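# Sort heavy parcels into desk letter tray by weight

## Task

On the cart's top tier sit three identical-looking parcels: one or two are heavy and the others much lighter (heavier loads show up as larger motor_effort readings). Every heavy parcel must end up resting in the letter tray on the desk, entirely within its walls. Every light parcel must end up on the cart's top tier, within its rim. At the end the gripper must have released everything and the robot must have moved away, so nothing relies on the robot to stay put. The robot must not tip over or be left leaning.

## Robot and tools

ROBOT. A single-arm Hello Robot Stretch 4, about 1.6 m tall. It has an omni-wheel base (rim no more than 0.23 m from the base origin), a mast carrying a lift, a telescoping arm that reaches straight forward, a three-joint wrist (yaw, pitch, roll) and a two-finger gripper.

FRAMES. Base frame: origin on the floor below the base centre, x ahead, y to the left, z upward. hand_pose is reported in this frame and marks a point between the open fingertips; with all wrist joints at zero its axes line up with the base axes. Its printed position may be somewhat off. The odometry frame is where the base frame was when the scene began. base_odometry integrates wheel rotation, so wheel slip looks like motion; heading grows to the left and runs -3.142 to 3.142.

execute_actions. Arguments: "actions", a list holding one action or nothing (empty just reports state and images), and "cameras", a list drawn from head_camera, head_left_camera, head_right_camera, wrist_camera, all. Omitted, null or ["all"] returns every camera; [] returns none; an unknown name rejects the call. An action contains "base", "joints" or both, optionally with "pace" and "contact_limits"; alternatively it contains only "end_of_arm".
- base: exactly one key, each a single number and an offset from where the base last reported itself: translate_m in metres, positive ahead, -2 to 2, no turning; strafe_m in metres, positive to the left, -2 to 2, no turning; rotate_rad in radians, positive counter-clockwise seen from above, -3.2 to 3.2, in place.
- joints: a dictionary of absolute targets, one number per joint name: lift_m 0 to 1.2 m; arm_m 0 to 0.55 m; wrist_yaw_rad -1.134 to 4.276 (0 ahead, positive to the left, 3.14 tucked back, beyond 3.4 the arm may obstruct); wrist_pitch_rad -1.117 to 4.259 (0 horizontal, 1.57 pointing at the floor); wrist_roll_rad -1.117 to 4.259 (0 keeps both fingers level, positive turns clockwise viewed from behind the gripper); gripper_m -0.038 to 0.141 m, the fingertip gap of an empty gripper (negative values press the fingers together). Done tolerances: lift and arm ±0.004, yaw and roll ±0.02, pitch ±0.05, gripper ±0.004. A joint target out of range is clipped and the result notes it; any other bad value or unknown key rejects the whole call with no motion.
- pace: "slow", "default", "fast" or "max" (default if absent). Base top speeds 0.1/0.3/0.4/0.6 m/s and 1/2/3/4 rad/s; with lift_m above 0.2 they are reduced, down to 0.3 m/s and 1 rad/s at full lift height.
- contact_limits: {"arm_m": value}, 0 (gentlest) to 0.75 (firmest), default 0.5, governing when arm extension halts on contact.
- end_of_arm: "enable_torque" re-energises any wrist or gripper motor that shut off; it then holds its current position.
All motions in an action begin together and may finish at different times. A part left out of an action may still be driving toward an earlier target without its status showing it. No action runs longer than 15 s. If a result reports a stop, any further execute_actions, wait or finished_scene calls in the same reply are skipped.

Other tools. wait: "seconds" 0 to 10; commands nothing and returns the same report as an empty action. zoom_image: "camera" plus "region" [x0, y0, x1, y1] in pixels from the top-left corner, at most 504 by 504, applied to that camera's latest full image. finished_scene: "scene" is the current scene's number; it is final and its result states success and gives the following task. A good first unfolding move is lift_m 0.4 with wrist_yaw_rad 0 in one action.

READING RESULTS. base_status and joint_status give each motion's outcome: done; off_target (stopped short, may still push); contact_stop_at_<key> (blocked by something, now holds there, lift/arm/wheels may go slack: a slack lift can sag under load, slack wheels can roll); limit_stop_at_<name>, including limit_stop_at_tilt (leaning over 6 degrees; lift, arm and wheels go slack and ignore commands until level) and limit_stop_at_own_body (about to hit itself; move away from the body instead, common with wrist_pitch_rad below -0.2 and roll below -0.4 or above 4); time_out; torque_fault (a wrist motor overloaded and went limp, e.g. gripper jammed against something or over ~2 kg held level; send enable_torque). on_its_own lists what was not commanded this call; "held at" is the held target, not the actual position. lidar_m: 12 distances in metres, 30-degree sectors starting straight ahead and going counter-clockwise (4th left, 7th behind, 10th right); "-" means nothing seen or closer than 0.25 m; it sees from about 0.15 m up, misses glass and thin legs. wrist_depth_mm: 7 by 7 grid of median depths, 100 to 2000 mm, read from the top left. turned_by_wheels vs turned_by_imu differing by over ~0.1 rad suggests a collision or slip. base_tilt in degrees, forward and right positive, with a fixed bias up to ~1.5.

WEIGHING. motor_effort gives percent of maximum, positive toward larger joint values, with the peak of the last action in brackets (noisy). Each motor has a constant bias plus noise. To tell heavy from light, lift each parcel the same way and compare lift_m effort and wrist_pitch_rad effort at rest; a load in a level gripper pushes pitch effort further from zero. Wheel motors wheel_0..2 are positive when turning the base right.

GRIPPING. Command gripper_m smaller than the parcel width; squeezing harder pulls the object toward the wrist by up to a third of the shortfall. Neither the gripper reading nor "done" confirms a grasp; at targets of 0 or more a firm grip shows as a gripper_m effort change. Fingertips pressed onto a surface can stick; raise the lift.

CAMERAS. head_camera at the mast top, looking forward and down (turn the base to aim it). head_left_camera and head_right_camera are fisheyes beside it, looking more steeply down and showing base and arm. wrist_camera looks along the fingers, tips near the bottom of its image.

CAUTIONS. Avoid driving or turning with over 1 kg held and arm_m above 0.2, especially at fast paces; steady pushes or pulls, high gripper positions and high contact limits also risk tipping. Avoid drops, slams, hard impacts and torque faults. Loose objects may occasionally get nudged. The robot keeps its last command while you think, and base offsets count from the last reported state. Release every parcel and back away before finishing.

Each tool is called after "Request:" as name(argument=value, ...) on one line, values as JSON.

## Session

Request:
execute_actions(actions=[])

Scene clock: 0.00 s.
base_odometry: x=+0.000 y=+0.000 heading=+0.000 (m, m, rad; odometry frame)
turned_by_wheels: +0.000 (rad since the last result)
turned_by_imu: +0.000 (rad since the last result)
base_tilt: forward=-0.1 right=+0.2 (deg)
lidar_m: 2.13 2.00 1.67 1.88 1.43 1.40 1.56 1.78 1.41 1.45 1.92 1.90
base_status: not commanded
joint_positions: lift_m=+0.163 arm_m=-0.002 wrist_yaw_rad=+3.058 wrist_pitch_rad=+0.008 wrist_roll_rad=-0.015 gripper_m=+0.057
joint_status: not commanded
motor_effort: lift_m=+19 arm_m=-1 wrist_yaw_rad=+0 wrist_pitch_rad=-7 wrist_roll_rad=+0 gripper_m=-1 wheel_0=+2 wheel_1=-1 wheel_2=+0 (%)
hand_pose: x=-0.1114 y=+0.1112 z=+0.3391 quat_wxyz=(+0.042, -0.004, -0.007, +0.999) (m; base frame)
wrist_depth_mm: - 142 - - - - 1921 / - 141 - - 1863 1576 1464 / - 127 203 - - - 1921 / 108 139 256 - - - 1921 / 1537 1921 - - - - 1921 / 1397 1464 212 1576 1229 1618 1537 / 931 931 878 917 854 991 1025
pictures: head_camera, head_left_camera, head_right_camera, wrist_camera
Images, in order (width x height): head_camera 420x560, head_left_camera 420x672, head_right_camera 420x672, wrist_camera 616x392.

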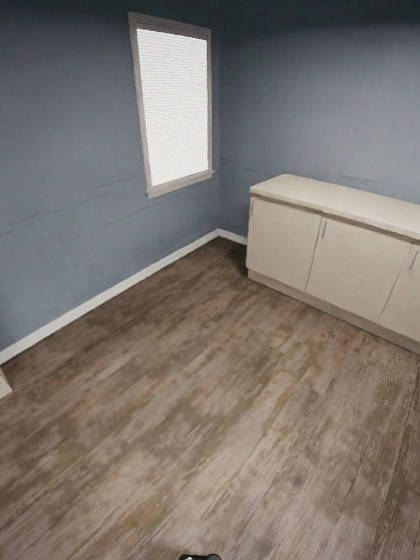

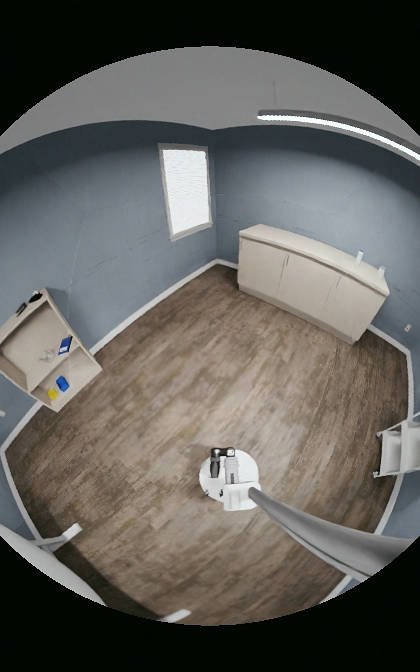

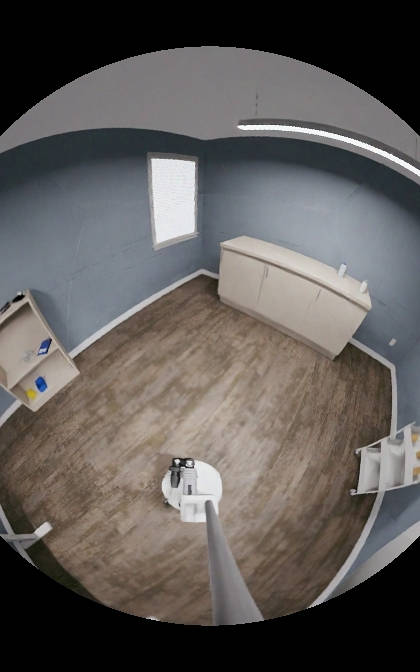

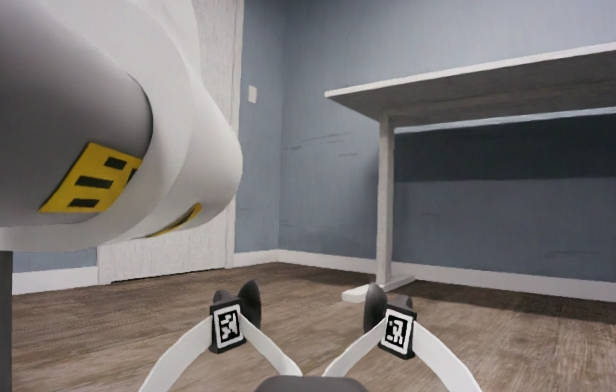

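Cart is to the right.

Request:
execute_actions(actions=[{"base":{"rotate_rad":-1.5},"joints":{"lift_m":1.0,"wrist_yaw_rad":0,"gripper_m":0.08,"wrist_pitch_rad":0.7}}])

Scene clock: 3.13 s.
base_odometry: x=+0.000 y=+0.000 heading=-1.499 (m, m, rad; odometry frame)
turned_by_wheels: -1.499 (rad since the last result)
turned_by_imu: -1.474 (rad since the last result)
base_tilt: forward=-0.1 right=+0.3 (deg)
lidar_m: 1.45 1.89 1.91 2.24 1.99 1.66 2.30 1.40 1.41 1.62 1.78 1.41
base_status: done
joint_positions: lift_m=+0.183 arm_m=-0.002 wrist_yaw_rad=+2.624 wrist_pitch_rad=+0.447 wrist_roll_rad=-0.015 gripper_m=+0.080
joint_status: lift_m limit_stop_at_own_body (moved +0.020 of +0.837); wrist_yaw_rad limit_stop_at_own_body (moved -0.434 of -3.058); wrist_pitch_rad limit_stop_at_own_body (moved +0.439 of +0.692); the others done
on_its_own: wrist_yaw_rad is held at +2.624, not at your +0.000, since a limit_stop_at_own_body; wrist_pitch_rad is held at +0.445, not at your +0.700, since a limit_stop_at_own_body; lift_m is slack since a limit_stop_at_own_body (your +1.000 is given up); arm_m is slack since a limit_stop_at_own_body
motor_effort: lift_m=+19(20) arm_m=+0(1) wrist_yaw_rad=+4(11) wrist_pitch_rad=-6(6) wrist_roll_rad=+0(0) gripper_m=+0(6) wheel_0=+5(10) wheel_1=+3(10) wheel_2=+3(9) (%)
hand_pose: x=-0.0140 y=+0.2047 z=+0.2368 quat_wxyz=(+0.248, -0.216, +0.050, +0.943) (m; base frame)
wrist_depth_mm: - - 1983 1983 1808 1756 1661 / - - - 1983 1983 1756 1708 / 1464 1499 1537 1499 1576 1576 1661 / 976 976 976 1008 1025 1008 1025 / 715 723 723 741 750 741 750 / 252 256 218 585 535 591 585 / 211 210 206 211 469 480 484
pictures: head_camera, head_left_camera, head_right_camera, wrist_camera
Images, in order (width x height): head_camera 420x560, head_left_camera 420x672, head_right_camera 420x672, wrist_camera 616x392.

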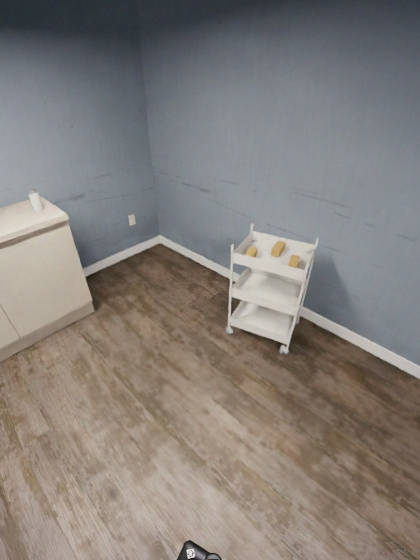

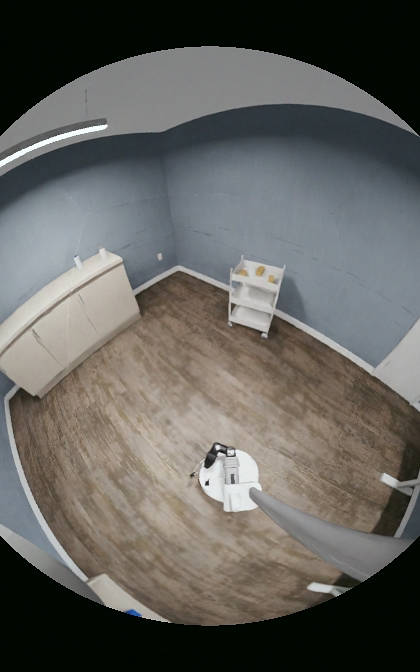

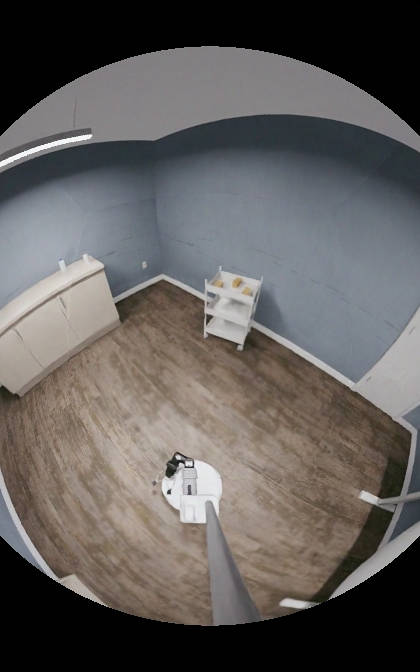

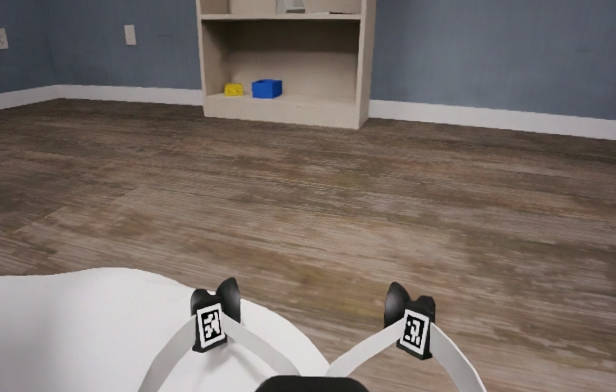

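Request:
execute_actions(actions=[{"base":{"rotate_rad":-0.45},"joints":{"lift_m":1.0}}], cameras=[])

Request:
execute_actions(actions=[{"base":{"strafe_m":0.55},"joints":{"wrist_yaw_rad":0,"wrist_pitch_rad":0.7}}], cameras=[])

Request:
execute_actions(actions=[{"base":{"translate_m":0.7}}], cameras=["head_camera","wrist_camera"])

Scene clock: 9.97 s.
base_odometry: x=+0.000 y=+0.000 heading=-1.948 (m, m, rad; odometry frame)
turned_by_wheels: -0.449 (rad since the last result)
turned_by_imu: -0.440 (rad since the last result)
base_tilt: forward=-0.2 right=+0.3 (deg)
lidar_m: 1.43 1.49 1.90 1.92 2.24 1.99 1.68 2.39 1.40 1.42 1.99 1.78
base_status: done
joint_positions: lift_m=+1.000 arm_m=-0.002 wrist_yaw_rad=+2.624 wrist_pitch_rad=+0.447 wrist_roll_rad=-0.015 gripper_m=+0.080
joint_status: all done
on_its_own: wrist_yaw_rad is held at +2.624, not at your +0.000, since a limit_stop_at_own_body; wrist_pitch_rad is held at +0.445, not at your +0.700, since a limit_stop_at_own_body; arm_m is slack since a limit_stop_at_own_body
motor_effort: lift_m=+22(23) arm_m=+0(0) wrist_yaw_rad=+0(0) wrist_pitch_rad=-7(7) wrist_roll_rad=-1(0) gripper_m=-1(2) wheel_0=+5(6) wheel_1=+4(9) wheel_2=+4(7) (%)
hand_pose: x=-0.0140 y=+0.2047 z=+1.0533 quat_wxyz=(+0.248, -0.216, +0.050, +0.943) (m; base frame)
wrist_depth_mm: 1756 1808 1921 1863 - - - / 1921 1921 1983 - - - - / 1983 - - - - - - / 1983 - - - - - - / - - - - - - - / 1756 1808 217 1863 1708 1808 1808 / 1464 1499 1464 1464 1430 1537 1537
pictures: none
No camera images: the call's "cameras" was empty. Leave "cameras" out to get every camera's image.

Scene clock: 13.13 s.
base_odometry: x=+0.511 y=-0.203 heading=-1.948 (m, m, rad; odometry frame)
turned_by_wheels: +0.000 (rad since the last result)
turned_by_imu: +0.001 (rad since the last result)
base_tilt: forward=-0.2 right=+0.3 (deg)
lidar_m: 1.42 1.57 1.38 1.40 1.70 1.80 1.62 1.87 1.93 1.94 2.19 1.48
base_status: done
joint_positions: lift_m=+1.000 arm_m=-0.002 wrist_yaw_rad=+0.000 wrist_pitch_rad=+0.702 wrist_roll_rad=-0.015 gripper_m=+0.080
joint_status: all done
on_its_own: arm_m is slack since a limit_stop_at_own_body
motor_effort: lift_m=+20(22) arm_m=+0(0) wrist_yaw_rad=+0(8) wrist_pitch_rad=-6(8) wrist_roll_rad=+0(1) gripper_m=-1(1) wheel_0=-3(12) wheel_1=+1(13) wheel_2=+0(3) (%)
hand_pose: x=+0.3892 y=-0.0874 z=+0.9919 quat_wxyz=(+0.939, -0.007, +0.344, +0.003) (m; base frame)
wrist_depth_mm: 1921 - 1983 1708 1618 1464 1397 / - - - 1464 1366 1576 1499 / - - - 1661 1618 1708 1576 / 1983 1983 - 1808 1808 1921 1756 / 1618 1661 1618 1708 1618 1661 1618 / 1397 1397 213 1430 1336 1430 1430 / 1205 1229 1182 1205 1229 1255 1255
pictures: none
No camera images: the call's "cameras" was empty. Leave "cameras" out to get every camera's image.

Scene clock: 16.97 s.
base_odometry: x=+0.254 y=-0.853 heading=-1.947 (m, m, rad; odometry frame)
turned_by_wheels: +0.001 (rad since the last result)
turned_by_imu: -0.002 (rad since the last result)
base_tilt: forward=-0.2 right=+0.3 (deg)
lidar_m: 0.72 1.54 1.16 1.17 1.40 2.45 2.31 2.67 2.15 2.17 1.47 0.77
base_status: done
joint_positions: lift_m=+1.000 arm_m=-0.002 wrist_yaw_rad=+0.000 wrist_pitch_rad=+0.702 wrist_roll_rad=-0.015 gripper_m=+0.080
joint_status: not commanded
on_its_own: arm_m is slack since a limit_stop_at_own_body
motor_effort: lift_m=+20(20) arm_m=+0(0) wrist_yaw_rad=+1(0) wrist_pitch_rad=-7(8) wrist_roll_rad=+1(0) gripper_m=-2(2) wheel_0=+6(12) wheel_1=+4(6) wheel_2=-1(10) (%)
hand_pose: x=+0.3892 y=-0.0874 z=+0.9919 quat_wxyz=(+0.939, -0.007, +0.344, +0.003) (m; base frame)
wrist_depth_mm: 1366 1255 1118 1042 960 878 820 / 1576 1366 1229 1138 1060 960 878 / 1808 1618 1366 1138 1078 1025 976 / 1863 1808 1576 866 842 891 1042 / 1537 1661 1708 691 683 668 1138 / 1366 1430 213 917 820 1308 1281 / 1229 1229 1205 1098 991 1205 1229
pictures: head_camera, wrist_camera
Images, in order (width x height): head_camera 420x560, wrist_camera 616x392.

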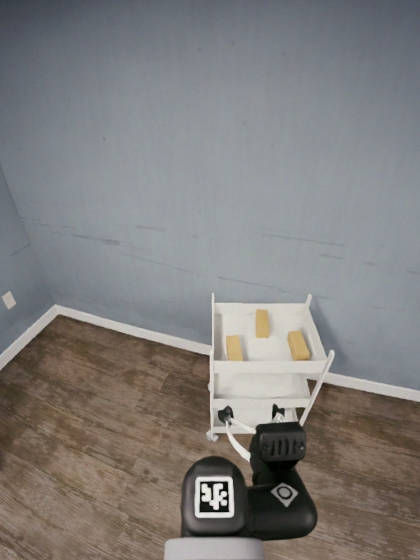

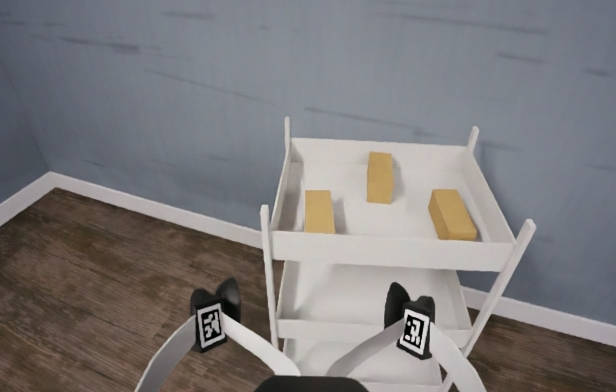

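Request:
execute_actions(actions=[{"base":{"translate_m":0.26},"joints":{"wrist_pitch_rad":1.45,"arm_m":0.4,"gripper_m":0.065}}], cameras=["wrist_camera"])

Scene clock: 26.13 s.
base_odometry: x=+0.158 y=-1.095 heading=-1.947 (m, m, rad; odometry frame)
turned_by_wheels: +0.001 (rad since the last result)
turned_by_imu: +0.000 (rad since the last result)
base_tilt: forward=+0.1 right=+0.2 (deg)
lidar_m: 0.46 1.25 1.74 1.10 1.29 2.73 2.74 2.57 2.21 1.94 1.17 0.48
base_status: done
joint_positions: lift_m=+1.000 arm_m=+0.399 wrist_yaw_rad=+0.000 wrist_pitch_rad=+1.450 wrist_roll_rad=-0.015 gripper_m=+0.065
joint_status: all done
motor_effort: lift_m=+20(20) arm_m=+5(6) wrist_yaw_rad=+0(2) wrist_pitch_rad=-2(6) wrist_roll_rad=+0(0) gripper_m=-1(4) wheel_0=+5(11) wheel_1=+4(10) wheel_2=-1(15) (%)
hand_pose: x=+0.6047 y=-0.0874 z=+0.8917 quat_wxyz=(+0.748, -0.006, +0.663, +0.005) (m; base frame)
wrist_depth_mm: 1255 1060 878 732 640 569 521 / 1229 1229 1118 917 820 707 609 / 1182 1182 1160 466 466 469 469 / 1182 1182 1138 462 459 455 462 / 1138 1138 1098 452 449 452 449 / 1098 1078 219 397 442 439 389 / 1060 1060 430 382 430 430 379
pictures: wrist_camera
Images, in order (width x height): wrist_camera 616x392.

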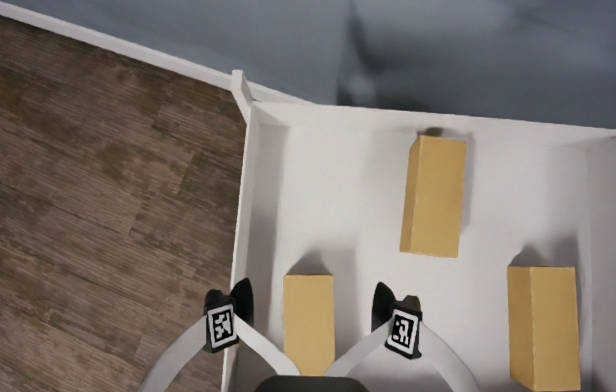

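Request:
execute_actions(actions=[{"base":{"strafe_m":0.008},"joints":{"arm_m":0.33,"lift_m":0.86}}], cameras=["wrist_camera"])

Request:
execute_actions(actions=[{"joints":{"lift_m":0.797}}], cameras=["wrist_camera"])

Request:
execute_actions(actions=[{"joints":{"gripper_m":0.0}}], cameras=[])

Request:
execute_actions(actions=[{"joints":{"lift_m":0.9}}], cameras=[])

Request:
execute_actions(actions=[{"joints":{"wrist_pitch_rad":0.0,"arm_m":0.25}}], cameras=["wrist_camera"])

Scene clock: 31.80 s.
base_odometry: x=+0.166 y=-1.098 heading=-1.947 (m, m, rad; odometry frame)
turned_by_wheels: +0.000 (rad since the last result)
turned_by_imu: +0.001 (rad since the last result)
base_tilt: forward=+0.0 right=+0.3 (deg)
lidar_m: 0.45 1.26 1.74 1.06 1.28 2.74 2.73 2.58 2.23 1.93 1.17 0.49
base_status: done
joint_positions: lift_m=+0.860 arm_m=+0.331 wrist_yaw_rad=+0.000 wrist_pitch_rad=+1.450 wrist_roll_rad=-0.015 gripper_m=+0.065
joint_status: all done
motor_effort: lift_m=+17(18) arm_m=-6(7) wrist_yaw_rad=+2(1) wrist_pitch_rad=-4(2) wrist_roll_rad=+1(0) gripper_m=-2(0) wheel_0=-4(8) wheel_1=+2(11) wheel_2=+0(1) (%)
hand_pose: x=+0.5365 y=-0.0874 z=+0.7520 quat_wxyz=(+0.748, -0.005, +0.663, +0.005) (m; base frame)
wrist_depth_mm: 1098 1098 946 345 345 291 340 / 1060 1060 1025 342 338 285 336 / 1042 1042 332 332 329 278 329 / 1008 1025 324 322 322 319 320 / 991 991 315 265 314 314 314 / 976 960 220 258 257 306 304 / 960 946 266 252 250 298 298
pictures: wrist_camera
Images, in order (width x height): wrist_camera 616x392.

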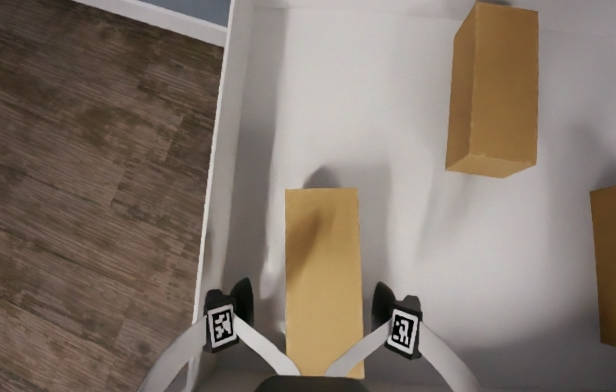

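Scene clock: 33.00 s.
base_odometry: x=+0.166 y=-1.098 heading=-1.947 (m, m, rad; odometry frame)
turned_by_wheels: +0.000 (rad since the last result)
turned_by_imu: +0.000 (rad since the last result)
base_tilt: forward=-0.1 right=+0.3 (deg)
lidar_m: 0.47 1.26 1.73 1.07 1.27 2.73 2.71 2.58 2.22 1.95 1.21 0.49
base_status: not commanded
joint_positions: lift_m=+0.797 arm_m=+0.331 wrist_yaw_rad=+0.000 wrist_pitch_rad=+1.450 wrist_roll_rad=-0.015 gripper_m=+0.065
joint_status: all done
motor_effort: lift_m=+17(17) arm_m=-6(5) wrist_yaw_rad=-1(1) wrist_pitch_rad=-2(2) wrist_roll_rad=+0(0) gripper_m=-1(0) wheel_0=-4(4) wheel_1=+1(2) wheel_2=+0(0) (%)
hand_pose: x=+0.5365 y=-0.0874 z=+0.6890 quat_wxyz=(+0.748, -0.005, +0.663, +0.005) (m; base frame)
wrist_depth_mm: 1025 1042 277 281 278 270 220 / 991 991 270 272 270 258 215 / 960 976 263 264 265 259 225 / 946 931 256 206 257 258 256 / 931 917 251 202 251 251 250 / 891 891 213 196 198 244 245 / 878 878 240 191 190 241 239
pictures: wrist_camera
Images, in order (width x height): wrist_camera 616x392.

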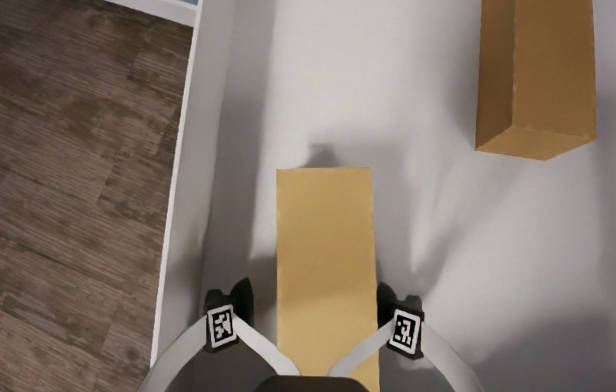

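Scene clock: 34.43 s.
base_odometry: x=+0.166 y=-1.098 heading=-1.947 (m, m, rad; odometry frame)
turned_by_wheels: +0.000 (rad since the last result)
turned_by_imu: +0.000 (rad since the last result)
base_tilt: forward=-0.1 right=+0.3 (deg)
lidar_m: 0.46 1.23 1.74 1.07 1.30 2.71 2.71 2.55 2.22 1.93 1.19 0.49
base_status: not commanded
joint_positions: lift_m=+0.797 arm_m=+0.331 wrist_yaw_rad=+0.000 wrist_pitch_rad=+1.451 wrist_roll_rad=-0.015 gripper_m=+0.001
joint_status: all done
motor_effort: lift_m=+19(19) arm_m=-6(5) wrist_yaw_rad=+2(1) wrist_pitch_rad=-5(6) wrist_roll_rad=+0(0) gripper_m=-20(22) wheel_0=-4(4) wheel_1=+1(2) wheel_2=+0(0) (%)
hand_pose: x=+0.5362 y=-0.0874 z=+0.6888 quat_wxyz=(+0.748, -0.005, +0.664, +0.005) (m; base frame)
wrist_depth_mm: 1008 991 274 277 276 271 216 / 991 991 267 270 268 259 212 / 976 976 260 265 262 258 229 / 931 946 255 193 255 256 255 / 917 904 249 188 250 250 249 / 891 917 204 182 204 244 241 / 878 168 181 176 179 162 238
pictures: none
No camera images: the call's "cameras" was empty. Leave "cameras" out to get every camera's image.

Scene clock: 35.90 s.
base_odometry: x=+0.166 y=-1.098 heading=-1.947 (m, m, rad; odometry frame)
turned_by_wheels: +0.000 (rad since the last result)
turned_by_imu: +0.000 (rad since the last result)
base_tilt: forward=-0.1 right=+0.2 (deg)
lidar_m: 0.46 1.25 1.72 1.07 1.29 2.72 2.73 2.59 2.23 1.93 1.18 0.47
base_status: not commanded
joint_positions: lift_m=+0.900 arm_m=+0.331 wrist_yaw_rad=+0.000 wrist_pitch_rad=+1.451 wrist_roll_rad=-0.015 gripper_m=+0.001
joint_status: all done
motor_effort: lift_m=+24(26) arm_m=-6(5) wrist_yaw_rad=+2(0) wrist_pitch_rad=-7(6) wrist_roll_rad=+0(0) gripper_m=-22(25) wheel_0=-4(4) wheel_1=+1(1) wheel_2=+0(0) (%)
hand_pose: x=+0.5362 y=-0.0874 z=+0.7914 quat_wxyz=(+0.748, -0.005, +0.664, +0.005) (m; base frame)
wrist_depth_mm: 1138 1118 991 384 375 340 355 / 1098 1098 1078 379 375 322 377 / 1098 1078 1042 366 375 314 366 / 1042 1025 1042 194 359 359 359 / 1025 1008 355 187 351 351 347 / 1008 1008 204 182 204 343 342 / 960 559 181 177 178 162 332
pictures: none
No camera images: the call's "cameras" was empty. Leave "cameras" out to get every camera's image.

Scene clock: 37.30 s.
base_odometry: x=+0.166 y=-1.098 heading=-1.947 (m, m, rad; odometry frame)
turned_by_wheels: +0.000 (rad since the last result)
turned_by_imu: +0.000 (rad since the last result)
base_tilt: forward=-0.1 right=+0.2 (deg)
lidar_m: 0.47 1.28 1.74 1.10 1.30 2.72 2.72 2.55 2.23 1.97 1.19 0.48
base_status: not commanded
joint_positions: lift_m=+0.900 arm_m=+0.251 wrist_yaw_rad=+0.000 wrist_pitch_rad=+0.009 wrist_roll_rad=-0.015 gripper_m=+0.000
joint_status: all done
on_its_own: wrist_pitch_rad is at rest, and its effort (-26) is outside its rest range (-23 to +23)
motor_effort: lift_m=+23(24) arm_m=-5(5) wrist_yaw_rad=+1(1) wrist_pitch_rad=-26(29) wrist_roll_rad=+0(0) gripper_m=-18(24) wheel_0=-4(4) wheel_1=+2(1) wheel_2=+0(0) (%)
hand_pose: x=+0.7103 y=-0.0874 z=+1.0755 quat_wxyz=(+1.000, -0.007, +0.004, +0.000) (m; base frame)
wrist_depth_mm: 820 741 654 597 554 512 488 / 809 723 661 603 554 512 484 / 798 723 654 591 559 517 477 / 788 723 647 193 549 508 477 / 788 715 654 187 539 504 473 / 788 707 205 181 203 500 473 / 778 418 179 177 178 162 469
pictures: wrist_camera
Images, in order (width x height): wrist_camera 616x392.

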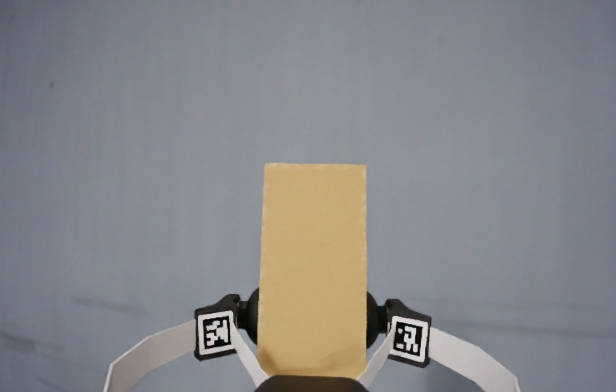

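Request:
execute_actions(actions=[{"joints":{"arm_m":0.0,"lift_m":1.05,"wrist_pitch_rad":0.8}}], cameras=[])

Request:
execute_actions(actions=[{"base":{"rotate_rad":-1.9}}], cameras=["head_camera","head_left_camera"])

Scene clock: 41.50 s.
base_odometry: x=+0.166 y=-1.098 heading=-1.947 (m, m, rad; odometry frame)
turned_by_wheels: +0.000 (rad since the last result)
turned_by_imu: +0.001 (rad since the last result)
base_tilt: forward=+0.0 right=+0.2 (deg)
lidar_m: 0.39 1.24 1.73 1.09 1.31 2.71 2.73 2.57 2.22 1.96 1.19 0.47
base_status: not commanded
joint_positions: lift_m=+1.050 arm_m=+0.001 wrist_yaw_rad=+0.000 wrist_pitch_rad=+0.806 wrist_roll_rad=-0.015 gripper_m=+0.001
joint_status: all done
motor_effort: lift_m=+24(25) arm_m=-6(6) wrist_yaw_rad=+0(1) wrist_pitch_rad=-20(24) wrist_roll_rad=+0(0) gripper_m=-19(20) wheel_0=-4(4) wheel_1=+2(2) wheel_2=+0(0) (%)
hand_pose: x=+0.3715 y=-0.0875 z=+1.0196 quat_wxyz=(+0.920, -0.007, +0.392, +0.003) (m; base frame)
wrist_depth_mm: 1078 960 891 798 732 683 647 / 1229 1118 991 917 820 750 699 / 1499 1308 1118 1008 904 842 759 / 1808 1537 1308 194 750 768 854 / 1537 1499 1537 187 676 691 946 / 1336 1366 205 181 204 585 1008 / 1205 654 180 176 178 162 517
pictures: none
No camera images: the call's "cameras" was empty. Leave "cameras" out to get every camera's image.

Scene clock: 44.10 s.
base_odometry: x=+0.166 y=-1.098 heading=+2.437 (m, m, rad; odometry frame)
turned_by_wheels: -1.899 (rad since the last result)
turned_by_imu: -1.867 (rad since the last result)
base_tilt: forward=-0.1 right=+0.2 (deg)
lidar_m: 0.41 1.52 0.55 0.47 0.48 1.46 1.09 1.12 1.55 2.71 2.57 2.34
base_status: done
joint_positions: lift_m=+1.050 arm_m=+0.001 wrist_yaw_rad=+0.000 wrist_pitch_rad=+0.806 wrist_roll_rad=-0.015 gripper_m=+0.001
joint_status: not commanded
motor_effort: lift_m=+24(24) arm_m=-5(6) wrist_yaw_rad=+0(2) wrist_pitch_rad=-19(20) wrist_roll_rad=+0(0) gripper_m=-21(22) wheel_0=+6(11) wheel_1=+6(11) wheel_2=+3(12) (%)
hand_pose: x=+0.3716 y=-0.0874 z=+1.0197 quat_wxyz=(+0.920, -0.007, +0.392, +0.003) (m; base frame)
wrist_depth_mm: 1576 - - - - - - / 1537 - - - - - - / 1537 - - - - - - / 1576 1808 1708 193 1756 1756 1808 / 1499 1537 1618 187 1576 1576 1537 / 1336 1336 205 182 203 1366 1366 / 1205 1182 179 177 178 162 1205
pictures: head_camera, head_left_camera
Images, in order (width x height): head_camera 420x560, head_left_camera 420x672.

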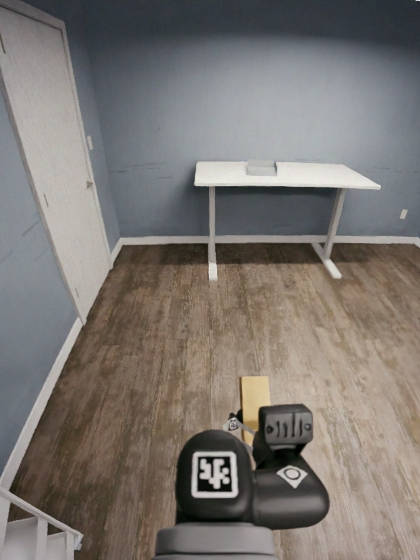

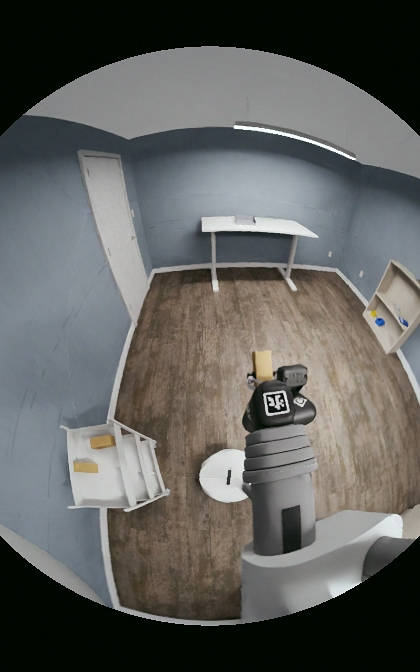

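Request:
execute_actions(actions=[{"base":{"translate_m":1.3},"joints":{"lift_m":1.19}}], cameras=[])

Request:
execute_actions(actions=[{"base":{"strafe_m":-0.38},"joints":{"wrist_pitch_rad":1.45}}], cameras=["head_camera","head_right_camera"])

Scene clock: 52.67 s.
base_odometry: x=-0.825 y=-0.257 heading=+2.438 (m, m, rad; odometry frame)
turned_by_wheels: +0.000 (rad since the last result)
turned_by_imu: -0.004 (rad since the last result)
base_tilt: forward=+0.0 right=+0.2 (deg)
lidar_m: 0.42 1.48 1.09 1.03 1.10 1.18 3.07 2.50 2.82 2.38 1.35 0.97
base_status: done
joint_positions: lift_m=+1.190 arm_m=+0.001 wrist_yaw_rad=+0.000 wrist_pitch_rad=+0.806 wrist_roll_rad=-0.015 gripper_m=+0.001
joint_status: all done
motor_effort: lift_m=+24(25) arm_m=-5(5) wrist_yaw_rad=+2(1) wrist_pitch_rad=-18(21) wrist_roll_rad=+0(0) gripper_m=-17(20) wheel_0=+5(9) wheel_1=+4(9) wheel_2=-3(11) (%)
hand_pose: x=+0.3715 y=-0.0874 z=+1.1596 quat_wxyz=(+0.920, -0.007, +0.392, +0.003) (m; base frame)
wrist_depth_mm: 1499 1537 1464 1138 1078 1098 1138 / 1576 1661 1576 866 866 866 878 / 1661 1863 1863 1808 1863 1863 1708 / 1618 1983 - 194 1921 - - / 1576 1708 1708 187 1756 1756 1661 / 1499 1499 205 182 204 1464 1537 / 1336 723 178 177 178 162 1366
pictures: none
No camera images: the call's "cameras" was empty. Leave "cameras" out to get every camera's image.

Scene clock: 55.27 s.
base_odometry: x=-0.579 y=+0.033 heading=+2.438 (m, m, rad; odometry frame)
turned_by_wheels: +0.000 (rad since the last result)
turned_by_imu: +0.000 (rad since the last result)
base_tilt: forward=+0.0 right=+0.2 (deg)
lidar_m: 0.91 0.94 1.46 1.43 1.48 1.36 2.39 2.49 2.42 2.00 1.37 1.00
base_status: done
joint_positions: lift_m=+1.190 arm_m=+0.001 wrist_yaw_rad=+0.000 wrist_pitch_rad=+1.451 wrist_roll_rad=-0.015 gripper_m=+0.001
joint_status: all done
motor_effort: lift_m=+24(24) arm_m=-5(6) wrist_yaw_rad=+1(1) wrist_pitch_rad=-6(14) wrist_roll_rad=+0(0) gripper_m=-22(21) wheel_0=+5(12) wheel_1=-2(11) wheel_2=+0(3) (%)
hand_pose: x=+0.2061 y=-0.0874 z=+1.0814 quat_wxyz=(+0.748, -0.005, +0.664, +0.005) (m; base frame)
wrist_depth_mm: 1464 1464 1464 1430 1397 1464 1464 / 1397 1430 1430 1397 1397 1430 1366 / 1397 1366 1336 1366 1366 1366 1366 / 1366 1336 1336 194 1366 1336 1336 / 1308 1336 1308 189 1281 1308 1336 / 1308 1308 204 181 204 1255 1255 / 1255 691 182 176 178 161 1229
pictures: head_camera, head_right_camera
Images, in order (width x height): head_camera 420x560, head_right_camera 420x672.

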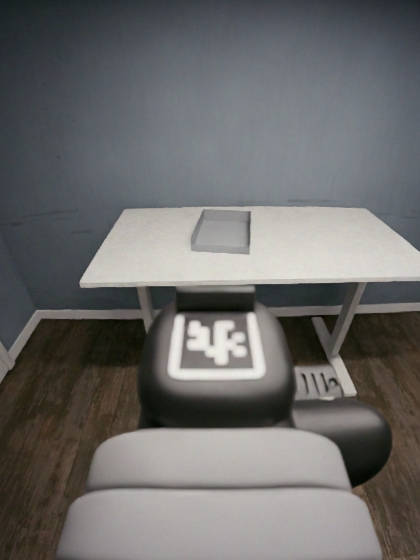

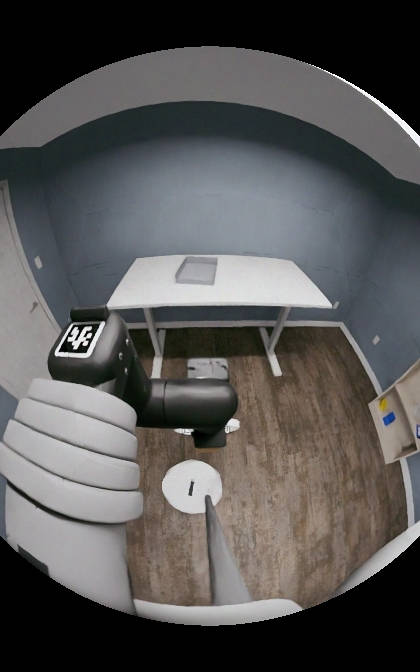

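Request:
execute_actions(actions=[{"base":{"translate_m":0.5},"joints":{"arm_m":0.2}}], cameras=["wrist_camera"])

Scene clock: 62.53 s.
base_odometry: x=-0.961 y=+0.356 heading=+2.439 (m, m, rad; odometry frame)
turned_by_wheels: +0.001 (rad since the last result)
turned_by_imu: +0.000 (rad since the last result)
base_tilt: forward=+0.1 right=+0.3 (deg)
lidar_m: 0.42 0.45 0.61 1.40 1.52 1.77 3.63 3.00 2.09 2.02 0.67 0.46
base_status: done
joint_positions: lift_m=+1.190 arm_m=+0.199 wrist_yaw_rad=+0.000 wrist_pitch_rad=+1.451 wrist_roll_rad=-0.015 gripper_m=+0.001
joint_status: all done
motor_effort: lift_m=+24(24) arm_m=+5(5) wrist_yaw_rad=+0(2) wrist_pitch_rad=-6(12) wrist_roll_rad=+1(0) gripper_m=-20(23) wheel_0=+5(12) wheel_1=+4(6) wheel_2=-3(13) (%)
hand_pose: x=+0.4044 y=-0.0874 z=+1.0814 quat_wxyz=(+0.748, -0.005, +0.664, +0.005) (m; base frame)
wrist_depth_mm: 394 392 389 389 389 389 389 / 387 382 384 382 379 384 382 / 377 375 373 375 373 373 368 / 366 366 366 193 364 362 359 / 1308 1281 1281 187 359 357 355 / 1281 1308 205 182 204 1281 1255 / 1255 1308 178 176 179 162 1182
pictures: wrist_camera
Images, in order (width x height): wrist_camera 616x392.

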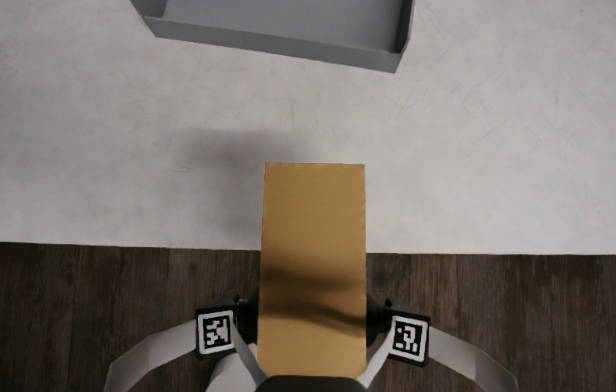

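Request:
execute_actions(actions=[{"base":{"strafe_m":0.035},"joints":{"arm_m":0.54},"pace":"slow"}], cameras=["wrist_camera"])

Scene clock: 69.80 s.
base_odometry: x=-0.983 y=+0.329 heading=+2.439 (m, m, rad; odometry frame)
turned_by_wheels: +0.000 (rad since the last result)
turned_by_imu: +0.001 (rad since the last result)
base_tilt: forward=-0.1 right=+0.3 (deg)
lidar_m: 0.42 0.44 0.61 1.39 1.49 1.76 3.63 3.00 2.11 2.05 0.64 0.46
base_status: done
joint_positions: lift_m=+1.190 arm_m=+0.539 wrist_yaw_rad=+0.000 wrist_pitch_rad=+1.451 wrist_roll_rad=-0.015 gripper_m=+0.001
joint_status: all done
motor_effort: lift_m=+23(24) arm_m=+5(5) wrist_yaw_rad=+0(1) wrist_pitch_rad=-6(8) wrist_roll_rad=+0(0) gripper_m=-18(22) wheel_0=-5(11) wheel_1=+5(10) wheel_2=+0(1) (%)
hand_pose: x=+0.7443 y=-0.0874 z=+1.0814 quat_wxyz=(+0.748, -0.005, +0.664, +0.005) (m; base frame)
wrist_depth_mm: 392 394 368 359 349 387 384 / 384 387 377 377 377 373 379 / 373 373 366 370 373 366 370 / 364 362 362 193 355 357 359 / 357 355 355 187 349 351 351 / 345 343 204 182 204 340 342 / 338 220 181 176 178 162 336
pictures: wrist_camera
Images, in order (width x height): wrist_camera 616x392.

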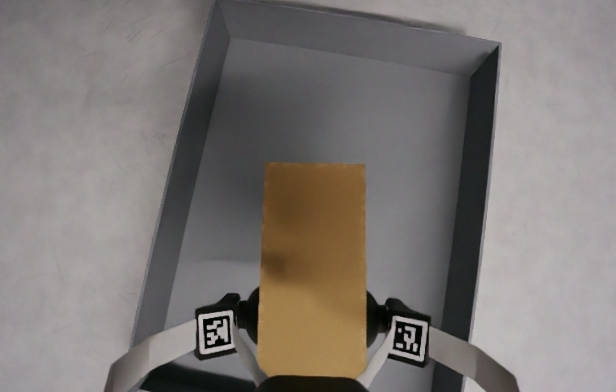

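Request:
execute_actions(actions=[{"joints":{"arm_m":0.55,"lift_m":1.095},"pace":"slow"}], cameras=[])

Request:
execute_actions(actions=[{"joints":{"gripper_m":0.075}}], cameras=[])

Request:
execute_actions(actions=[{"joints":{"lift_m":1.2}}], cameras=["wrist_camera"])

Scene clock: 74.40 s.
base_odometry: x=-0.983 y=+0.329 heading=+2.439 (m, m, rad; odometry frame)
turned_by_wheels: +0.000 (rad since the last result)
turned_by_imu: +0.001 (rad since the last result)
base_tilt: forward=-0.1 right=+0.3 (deg)
lidar_m: 0.42 0.44 0.61 1.39 1.47 1.77 2.90 3.02 2.14 2.04 0.66 0.45
base_status: not commanded
joint_positions: lift_m=+1.095 arm_m=+0.547 wrist_yaw_rad=+0.000 wrist_pitch_rad=+1.451 wrist_roll_rad=-0.015 gripper_m=+0.001
joint_status: all done
joint sent to its limit — the command would take arm_m past its upper limit, so that joint was sent only as far as its limit.
motor_effort: lift_m=+19(21) arm_m=+5(4) wrist_yaw_rad=+0(2) wrist_pitch_rad=-4(5) wrist_roll_rad=+0(1) gripper_m=-21(22) wheel_0=-5(5) wheel_1=+5(5) wheel_2=+0(0) (%)
hand_pose: x=+0.7521 y=-0.0874 z=+0.9868 quat_wxyz=(+0.748, -0.005, +0.664, +0.005) (m; base frame)
wrist_depth_mm: 290 287 283 283 283 278 239 / 282 264 278 278 274 274 235 / 276 256 271 268 268 268 229 / 268 247 265 195 263 262 219 / 263 254 258 187 256 255 208 / 255 250 204 182 204 249 206 / 211 190 181 177 179 162 195
pictures: none
No camera images: the call's "cameras" was empty. Leave "cameras" out to get every camera's image.

Scene clock: 75.93 s.
base_odometry: x=-0.983 y=+0.329 heading=+2.439 (m, m, rad; odometry frame)
turned_by_wheels: +0.000 (rad since the last result)
turned_by_imu: +0.000 (rad since the last result)
base_tilt: forward=-0.2 right=+0.3 (deg)
lidar_m: 0.41 0.46 0.61 1.39 1.49 1.77 2.91 2.99 2.12 2.06 0.64 0.47
base_status: not commanded
joint_positions: lift_m=+1.095 arm_m=+0.547 wrist_yaw_rad=+0.000 wrist_pitch_rad=+1.451 wrist_roll_rad=-0.015 gripper_m=+0.075
joint_status: all done
motor_effort: lift_m=+19(19) arm_m=+5(5) wrist_yaw_rad=+1(0) wrist_pitch_rad=-3(6) wrist_roll_rad=+0(1) gripper_m=-2(19) wheel_0=-5(5) wheel_1=+5(5) wheel_2=+0(0) (%)
hand_pose: x=+0.7523 y=-0.0874 z=+0.9868 quat_wxyz=(+0.748, -0.005, +0.663, +0.005) (m; base frame)
wrist_depth_mm: 291 290 286 286 285 281 242 / 283 264 279 281 279 278 239 / 276 256 273 272 271 270 229 / 271 246 265 212 265 264 220 / 265 254 260 208 258 256 217 / 255 252 214 203 213 249 206 / 212 244 248 196 245 222 198
pictures: none
No camera images: the call's "cameras" was empty. Leave "cameras" out to get every camera's image.

Scene clock: 77.40 s.
base_odometry: x=-0.983 y=+0.329 heading=+2.439 (m, m, rad; odometry frame)
turned_by_wheels: +0.000 (rad since the last result)
turned_by_imu: +0.000 (rad since the last result)
base_tilt: forward=-0.2 right=+0.3 (deg)
lidar_m: 0.42 0.44 0.61 1.38 1.49 1.80 3.62 3.00 2.13 2.04 0.65 0.46
base_status: not commanded
joint_positions: lift_m=+1.200 arm_m=+0.547 wrist_yaw_rad=+0.000 wrist_pitch_rad=+1.451 wrist_roll_rad=-0.015 gripper_m=+0.075
joint_status: all done
motor_effort: lift_m=+22(23) arm_m=+5(5) wrist_yaw_rad=+0(1) wrist_pitch_rad=-3(4) wrist_roll_rad=+0(0) gripper_m=+2(1) wheel_0=-5(5) wheel_1=+5(5) wheel_2=+0(0) (%)
hand_pose: x=+0.7523 y=-0.0874 z=+1.0916 quat_wxyz=(+0.748, -0.005, +0.663, +0.005) (m; base frame)
wrist_depth_mm: 407 410 404 382 399 402 402 / 397 397 389 389 384 387 392 / 389 387 382 382 379 379 382 / 377 377 373 370 370 373 373 / 370 366 366 314 362 364 364 / 359 355 214 306 353 353 355 / 351 351 345 298 343 345 347
pictures: wrist_camera
Images, in order (width x height): wrist_camera 616x392.

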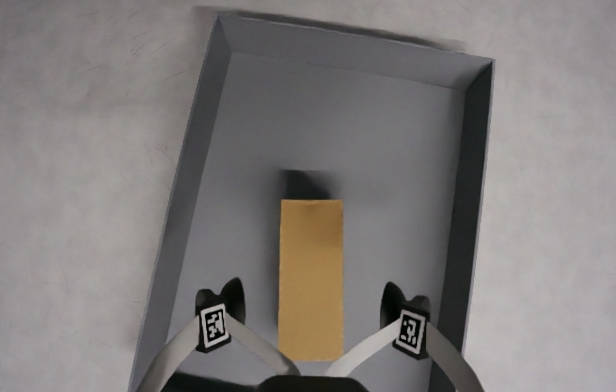

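Request:
execute_actions(actions=[{"base":{"translate_m":-1.8},"joints":{"arm_m":0.0}}], cameras=[])

Request:
execute_actions(actions=[{"base":{"strafe_m":0.345},"joints":{"lift_m":1.0}}], cameras=[])

Request:
execute_actions(actions=[{"base":{"rotate_rad":1.9},"joints":{"wrist_pitch_rad":0.9}}], cameras=[])

Request:
execute_actions(actions=[{"base":{"strafe_m":-0.12},"joints":{"arm_m":0.47,"wrist_pitch_rad":1.45}}], cameras=["wrist_camera"])

Scene clock: 89.47 s.
base_odometry: x=+0.389 y=-0.835 heading=+2.438 (m, m, rad; odometry frame)
turned_by_wheels: -0.001 (rad since the last result)
turned_by_imu: +0.009 (rad since the last result)
base_tilt: forward=+0.0 right=+0.3 (deg)
lidar_m: 2.24 2.01 0.96 0.81 1.44 1.81 1.09 1.13 1.56 2.35 2.27 2.35
base_status: done
joint_positions: lift_m=+1.200 arm_m=+0.001 wrist_yaw_rad=+0.000 wrist_pitch_rad=+1.451 wrist_roll_rad=-0.015 gripper_m=+0.075
joint_status: all done
motor_effort: lift_m=+22(22) arm_m=-6(7) wrist_yaw_rad=+1(2) wrist_pitch_rad=-4(4) wrist_roll_rad=+0(0) gripper_m=+0(1) wheel_0=-5(6) wheel_1=-2(7) wheel_2=+0(12) (%)
hand_pose: x=+0.2064 y=-0.0874 z=+1.0916 quat_wxyz=(+0.748, -0.005, +0.663, +0.005) (m; base frame)
wrist_depth_mm: 1397 1464 1464 1499 1464 1464 1430 / 1430 1430 1430 1397 1430 1397 1430 / 1430 1397 1430 1430 1397 1397 1366 / 1397 1336 1366 1336 1336 1336 1366 / 1308 1366 1336 1366 1336 1336 1336 / 1336 1308 215 1078 1281 1308 1281 / 1281 1281 1042 1060 1281 1255 1255
pictures: none
No camera images: the call's "cameras" was empty. Leave "cameras" out to get every camera's image.

Scene clock: 91.93 s.
base_odometry: x=+0.166 y=-1.098 heading=+2.438 (m, m, rad; odometry frame)
turned_by_wheels: +0.000 (rad since the last result)
turned_by_imu: +0.001 (rad since the last result)
base_tilt: forward=-0.1 right=+0.3 (deg)
lidar_m: 2.22 1.53 0.55 0.46 0.47 1.48 1.08 1.12 1.58 2.71 2.60 2.33
base_status: done
joint_positions: lift_m=+1.000 arm_m=+0.001 wrist_yaw_rad=+0.000 wrist_pitch_rad=+1.450 wrist_roll_rad=-0.015 gripper_m=+0.075
joint_status: all done
motor_effort: lift_m=+17(19) arm_m=-5(6) wrist_yaw_rad=+1(1) wrist_pitch_rad=-1(3) wrist_roll_rad=+0(0) gripper_m=-1(0) wheel_0=-3(14) wheel_1=+3(9) wheel_2=+0(1) (%)
hand_pose: x=+0.2065 y=-0.0874 z=+0.8920 quat_wxyz=(+0.748, -0.005, +0.663, +0.005) (m; base frame)
wrist_depth_mm: 1229 1229 1255 1229 1255 1229 1255 / 1229 1229 1205 1205 1205 1205 1160 / 1205 1182 1182 1138 1182 1182 1182 / 1138 1118 1205 1160 1138 1138 1138 / 991 1118 1118 1138 1118 1118 1138 / 960 1078 214 891 1060 1098 1060 / 960 1078 878 854 1042 1078 1060
pictures: none
No camera images: the call's "cameras" was empty. Leave "cameras" out to get every camera's image.

Scene clock: 94.40 s.
base_odometry: x=+0.166 y=-1.098 heading=-1.946 (m, m, rad; odometry frame)
turned_by_wheels: +1.899 (rad since the last result)
turned_by_imu: +1.868 (rad since the last result)
base_tilt: forward=-0.1 right=+0.3 (deg)
lidar_m: 0.46 1.26 1.74 1.09 1.32 2.71 2.74 2.59 2.23 1.96 1.19 0.48
base_status: done
joint_positions: lift_m=+1.000 arm_m=+0.001 wrist_yaw_rad=+0.000 wrist_pitch_rad=+0.901 wrist_roll_rad=-0.015 gripper_m=+0.075
joint_status: all done
motor_effort: lift_m=+18(18) arm_m=-5(6) wrist_yaw_rad=-1(1) wrist_pitch_rad=-4(8) wrist_roll_rad=+0(1) gripper_m=-2(2) wheel_0=-7(10) wheel_1=-5(8) wheel_2=-3(10) (%)
hand_pose: x=+0.3508 y=-0.0874 z=+0.9521 quat_wxyz=(+0.900, -0.007, +0.436, +0.003) (m; base frame)
wrist_depth_mm: 1118 1042 917 842 778 715 654 / 1336 1205 1060 960 854 798 732 / 1661 1464 1255 715 715 715 809 / 1537 1576 1430 668 634 668 891 / 1366 1397 1366 591 597 559 574 / 1229 1229 215 549 469 530 508 / 1138 1098 1098 723 707 691 1098
pictures: none
No camera images: the call's "cameras" was empty. Leave "cameras" out to get every camera's image.

Scene clock: 96.87 s.
base_odometry: x=+0.055 y=-1.054 heading=-1.946 (m, m, rad; odometry frame)
turned_by_wheels: +0.000 (rad since the last result)
turned_by_imu: +0.000 (rad since the last result)
base_tilt: forward=-0.1 right=+0.3 (deg)
lidar_m: 0.45 1.21 1.84 1.18 1.44 2.75 2.76 2.41 2.11 1.84 1.13 0.48
base_status: done
joint_positions: lift_m=+1.000 arm_m=+0.469 wrist_yaw_rad=+0.000 wrist_pitch_rad=+1.450 wrist_roll_rad=-0.015 gripper_m=+0.075
joint_status: all done
motor_effort: lift_m=+18(18) arm_m=+5(6) wrist_yaw_rad=+0(0) wrist_pitch_rad=-3(3) wrist_roll_rad=+0(0) gripper_m=+0(2) wheel_0=+2(12) wheel_1=-4(11) wheel_2=+0(5) (%)
hand_pose: x=+0.6747 y=-0.0874 z=+0.8919 quat_wxyz=(+0.748, -0.005, +0.663, +0.005) (m; base frame)
wrist_depth_mm: 960 798 661 554 488 427 384 / 1182 1138 917 732 621 525 466 / 1182 1182 1160 1098 854 699 585 / 1160 1160 466 462 462 462 715 / 1138 1118 459 455 452 455 1098 / 1078 445 214 436 439 439 1098 / 1098 424 433 436 413 399 1078
pictures: wrist_camera
Images, in order (width x height): wrist_camera 616x392.

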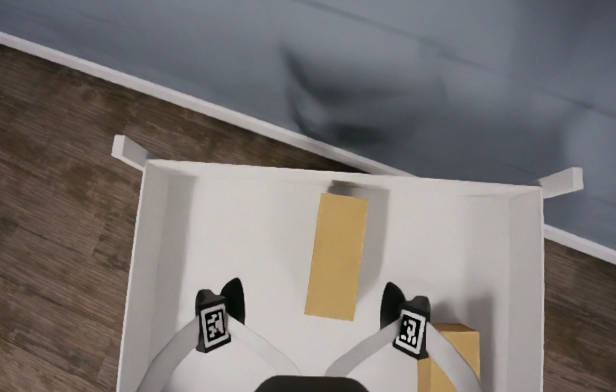

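Request:
execute_actions(actions=[{"base":{"strafe_m":-0.02},"joints":{"arm_m":0.48,"lift_m":0.87}}], cameras=[])

Request:
execute_actions(actions=[{"joints":{"lift_m":0.797}}], cameras=["wrist_camera"])

Request:
execute_actions(actions=[{"joints":{"gripper_m":0.0}}], cameras=[])

Request:
execute_actions(actions=[{"joints":{"lift_m":0.9}}], cameras=[])

Request:
execute_actions(actions=[{"joints":{"wrist_pitch_rad":0.0,"arm_m":0.2}}], cameras=["wrist_camera"])

Scene clock: 101.53 s.
base_odometry: x=+0.036 y=-1.047 heading=-1.946 (m, m, rad; odometry frame)
turned_by_wheels: +0.000 (rad since the last result)
turned_by_imu: +0.001 (rad since the last result)
base_tilt: forward=-0.1 right=+0.3 (deg)
lidar_m: 0.43 0.51 1.86 1.20 1.47 2.76 2.76 2.42 2.11 1.81 1.14 0.47
base_status: done
joint_positions: lift_m=+0.870 arm_m=+0.479 wrist_yaw_rad=+0.000 wrist_pitch_rad=+1.450 wrist_roll_rad=-0.015 gripper_m=+0.075
joint_status: all done
motor_effort: lift_m=+17(17) arm_m=+5(4) wrist_yaw_rad=+1(0) wrist_pitch_rad=-4(4) wrist_roll_rad=+1(0) gripper_m=-1(1) wheel_0=+4(9) wheel_1=-2(11) wheel_2=+0(1) (%)
hand_pose: x=+0.6847 y=-0.0874 z=+0.7620 quat_wxyz=(+0.748, -0.005, +0.663, +0.005) (m; base frame)
wrist_depth_mm: 931 768 615 530 466 402 370 / 1098 1060 866 707 580 496 436 / 296 338 340 854 707 615 535 / 306 336 336 282 330 329 325 / 300 327 327 273 322 324 320 / 296 320 214 266 315 315 314 / 296 309 309 259 307 297 307
pictures: none
No camera images: the call's "cameras" was empty. Leave "cameras" out to get every camera's image.

Scene clock: 102.80 s.
base_odometry: x=+0.036 y=-1.047 heading=-1.946 (m, m, rad; odometry frame)
turned_by_wheels: +0.000 (rad since the last result)
turned_by_imu: +0.000 (rad since the last result)
base_tilt: forward=-0.1 right=+0.3 (deg)
lidar_m: 0.44 0.47 1.86 1.24 1.45 2.76 2.78 2.40 2.09 1.81 1.15 0.48
base_status: not commanded
joint_positions: lift_m=+0.797 arm_m=+0.479 wrist_yaw_rad=+0.000 wrist_pitch_rad=+1.450 wrist_roll_rad=-0.015 gripper_m=+0.075
joint_status: all done
motor_effort: lift_m=+17(16) arm_m=+5(5) wrist_yaw_rad=+1(0) wrist_pitch_rad=-3(4) wrist_roll_rad=+0(1) gripper_m=-3(1) wheel_0=+3(3) wheel_1=-2(2) wheel_2=+0(0) (%)
hand_pose: x=+0.6847 y=-0.0874 z=+0.6890 quat_wxyz=(+0.748, -0.005, +0.663, +0.005) (m; base frame)
wrist_depth_mm: 904 759 621 517 459 407 368 / 991 904 798 654 580 500 436 / 263 263 260 231 234 229 238 / 258 258 258 204 254 257 256 / 254 252 253 200 249 251 251 / 248 246 215 196 211 245 244 / 242 242 239 191 237 239 239
pictures: wrist_camera
Images, in order (width x height): wrist_camera 616x392.

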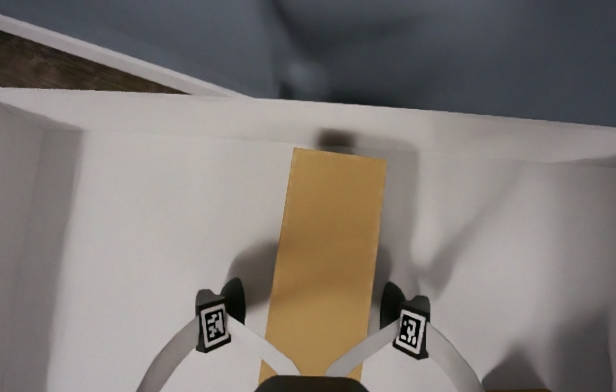

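Scene clock: 104.33 s.
base_odometry: x=+0.036 y=-1.047 heading=-1.946 (m, m, rad; odometry frame)
turned_by_wheels: +0.000 (rad since the last result)
turned_by_imu: +0.000 (rad since the last result)
base_tilt: forward=-0.1 right=+0.4 (deg)
lidar_m: 0.44 0.50 1.85 1.21 1.44 2.77 2.76 2.41 2.10 1.81 1.12 0.49
base_status: not commanded
joint_positions: lift_m=+0.797 arm_m=+0.479 wrist_yaw_rad=+0.000 wrist_pitch_rad=+1.450 wrist_roll_rad=-0.015 gripper_m=+0.000
joint_status: all done
motor_effort: lift_m=+17(17) arm_m=+5(5) wrist_yaw_rad=+1(2) wrist_pitch_rad=-1(3) wrist_roll_rad=+0(0) gripper_m=-25(20) wheel_0=+3(3) wheel_1=-2(2) wheel_2=+0(0) (%)
hand_pose: x=+0.6847 y=-0.0874 z=+0.6890 quat_wxyz=(+0.748, -0.005, +0.663, +0.005) (m; base frame)
wrist_depth_mm: 931 768 627 525 459 407 366 / 1008 904 788 654 574 496 442 / 265 264 262 216 235 228 239 / 259 259 258 191 257 257 255 / 253 253 252 186 250 251 250 / 248 247 202 181 201 245 244 / 241 239 178 177 178 162 239
pictures: none
No camera images: the call's "cameras" was empty. Leave "cameras" out to get every camera's image.

Scene clock: 105.80 s.
base_odometry: x=+0.036 y=-1.047 heading=-1.946 (m, m, rad; odometry frame)
turned_by_wheels: +0.000 (rad since the last result)
turned_by_imu: +0.000 (rad since the last result)
base_tilt: forward=+0.0 right=+0.2 (deg)
lidar_m: 0.45 0.50 1.87 1.22 1.44 2.76 2.78 2.39 2.09 1.83 1.12 0.48
base_status: not commanded
joint_positions: lift_m=+0.900 arm_m=+0.479 wrist_yaw_rad=+0.000 wrist_pitch_rad=+1.450 wrist_roll_rad=-0.015 gripper_m=+0.000
joint_status: all done
motor_effort: lift_m=+22(21) arm_m=+5(5) wrist_yaw_rad=+0(0) wrist_pitch_rad=-3(3) wrist_roll_rad=+0(1) gripper_m=-22(19) wheel_0=+3(3) wheel_1=-2(2) wheel_2=+0(0) (%)
hand_pose: x=+0.6846 y=-0.0874 z=+0.7916 quat_wxyz=(+0.748, -0.005, +0.663, +0.005) (m; base frame)
wrist_depth_mm: 917 759 621 525 462 407 368 / 1098 1060 866 715 585 496 442 / 317 1078 1060 866 750 647 554 / 1042 362 364 190 359 355 329 / 668 355 353 186 353 351 334 / 317 345 202 181 202 347 325 / 312 334 178 176 178 161 325
pictures: none
No camera images: the call's "cameras" was empty. Leave "cameras" out to get every camera's image.

Scene clock: 107.77 s.
base_odometry: x=+0.036 y=-1.047 heading=-1.946 (m, m, rad; odometry frame)
turned_by_wheels: +0.000 (rad since the last result)
turned_by_imu: +0.000 (rad since the last result)
base_tilt: forward=+0.0 right=+0.2 (deg)
lidar_m: 0.45 0.47 1.88 1.21 1.48 2.76 2.76 2.41 2.09 1.82 1.13 0.45
base_status: not commanded
joint_positions: lift_m=+0.900 arm_m=+0.201 wrist_yaw_rad=+0.000 wrist_pitch_rad=+0.003 wrist_roll_rad=-0.015 gripper_m=+0.000
joint_status: all done
motor_effort: lift_m=+22(22) arm_m=-6(7) wrist_yaw_rad=+0(0) wrist_pitch_rad=-11(16) wrist_roll_rad=+0(0) gripper_m=-21(22) wheel_0=+3(3) wheel_1=-2(2) wheel_2=+0(0) (%)
hand_pose: x=+0.6603 y=-0.0874 z=+1.0770 quat_wxyz=(+1.000, -0.007, +0.002, +0.000) (m; base frame)
wrist_depth_mm: 831 759 668 615 564 525 488 / 820 732 668 615 559 517 488 / 831 723 661 597 554 512 484 / 809 741 654 191 544 517 473 / 788 715 654 186 544 512 480 / 788 715 202 180 202 512 477 / 788 691 179 176 180 163 473
pictures: wrist_camera
Images, in order (width x height): wrist_camera 616x392.

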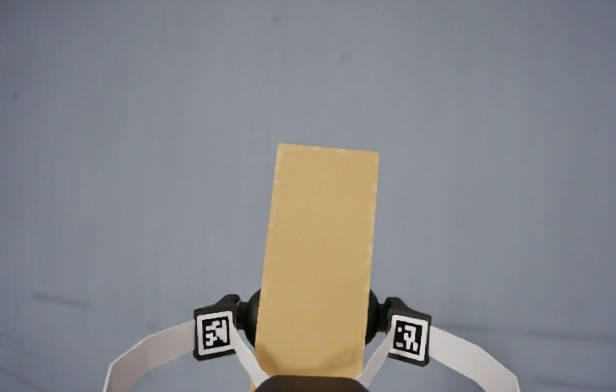

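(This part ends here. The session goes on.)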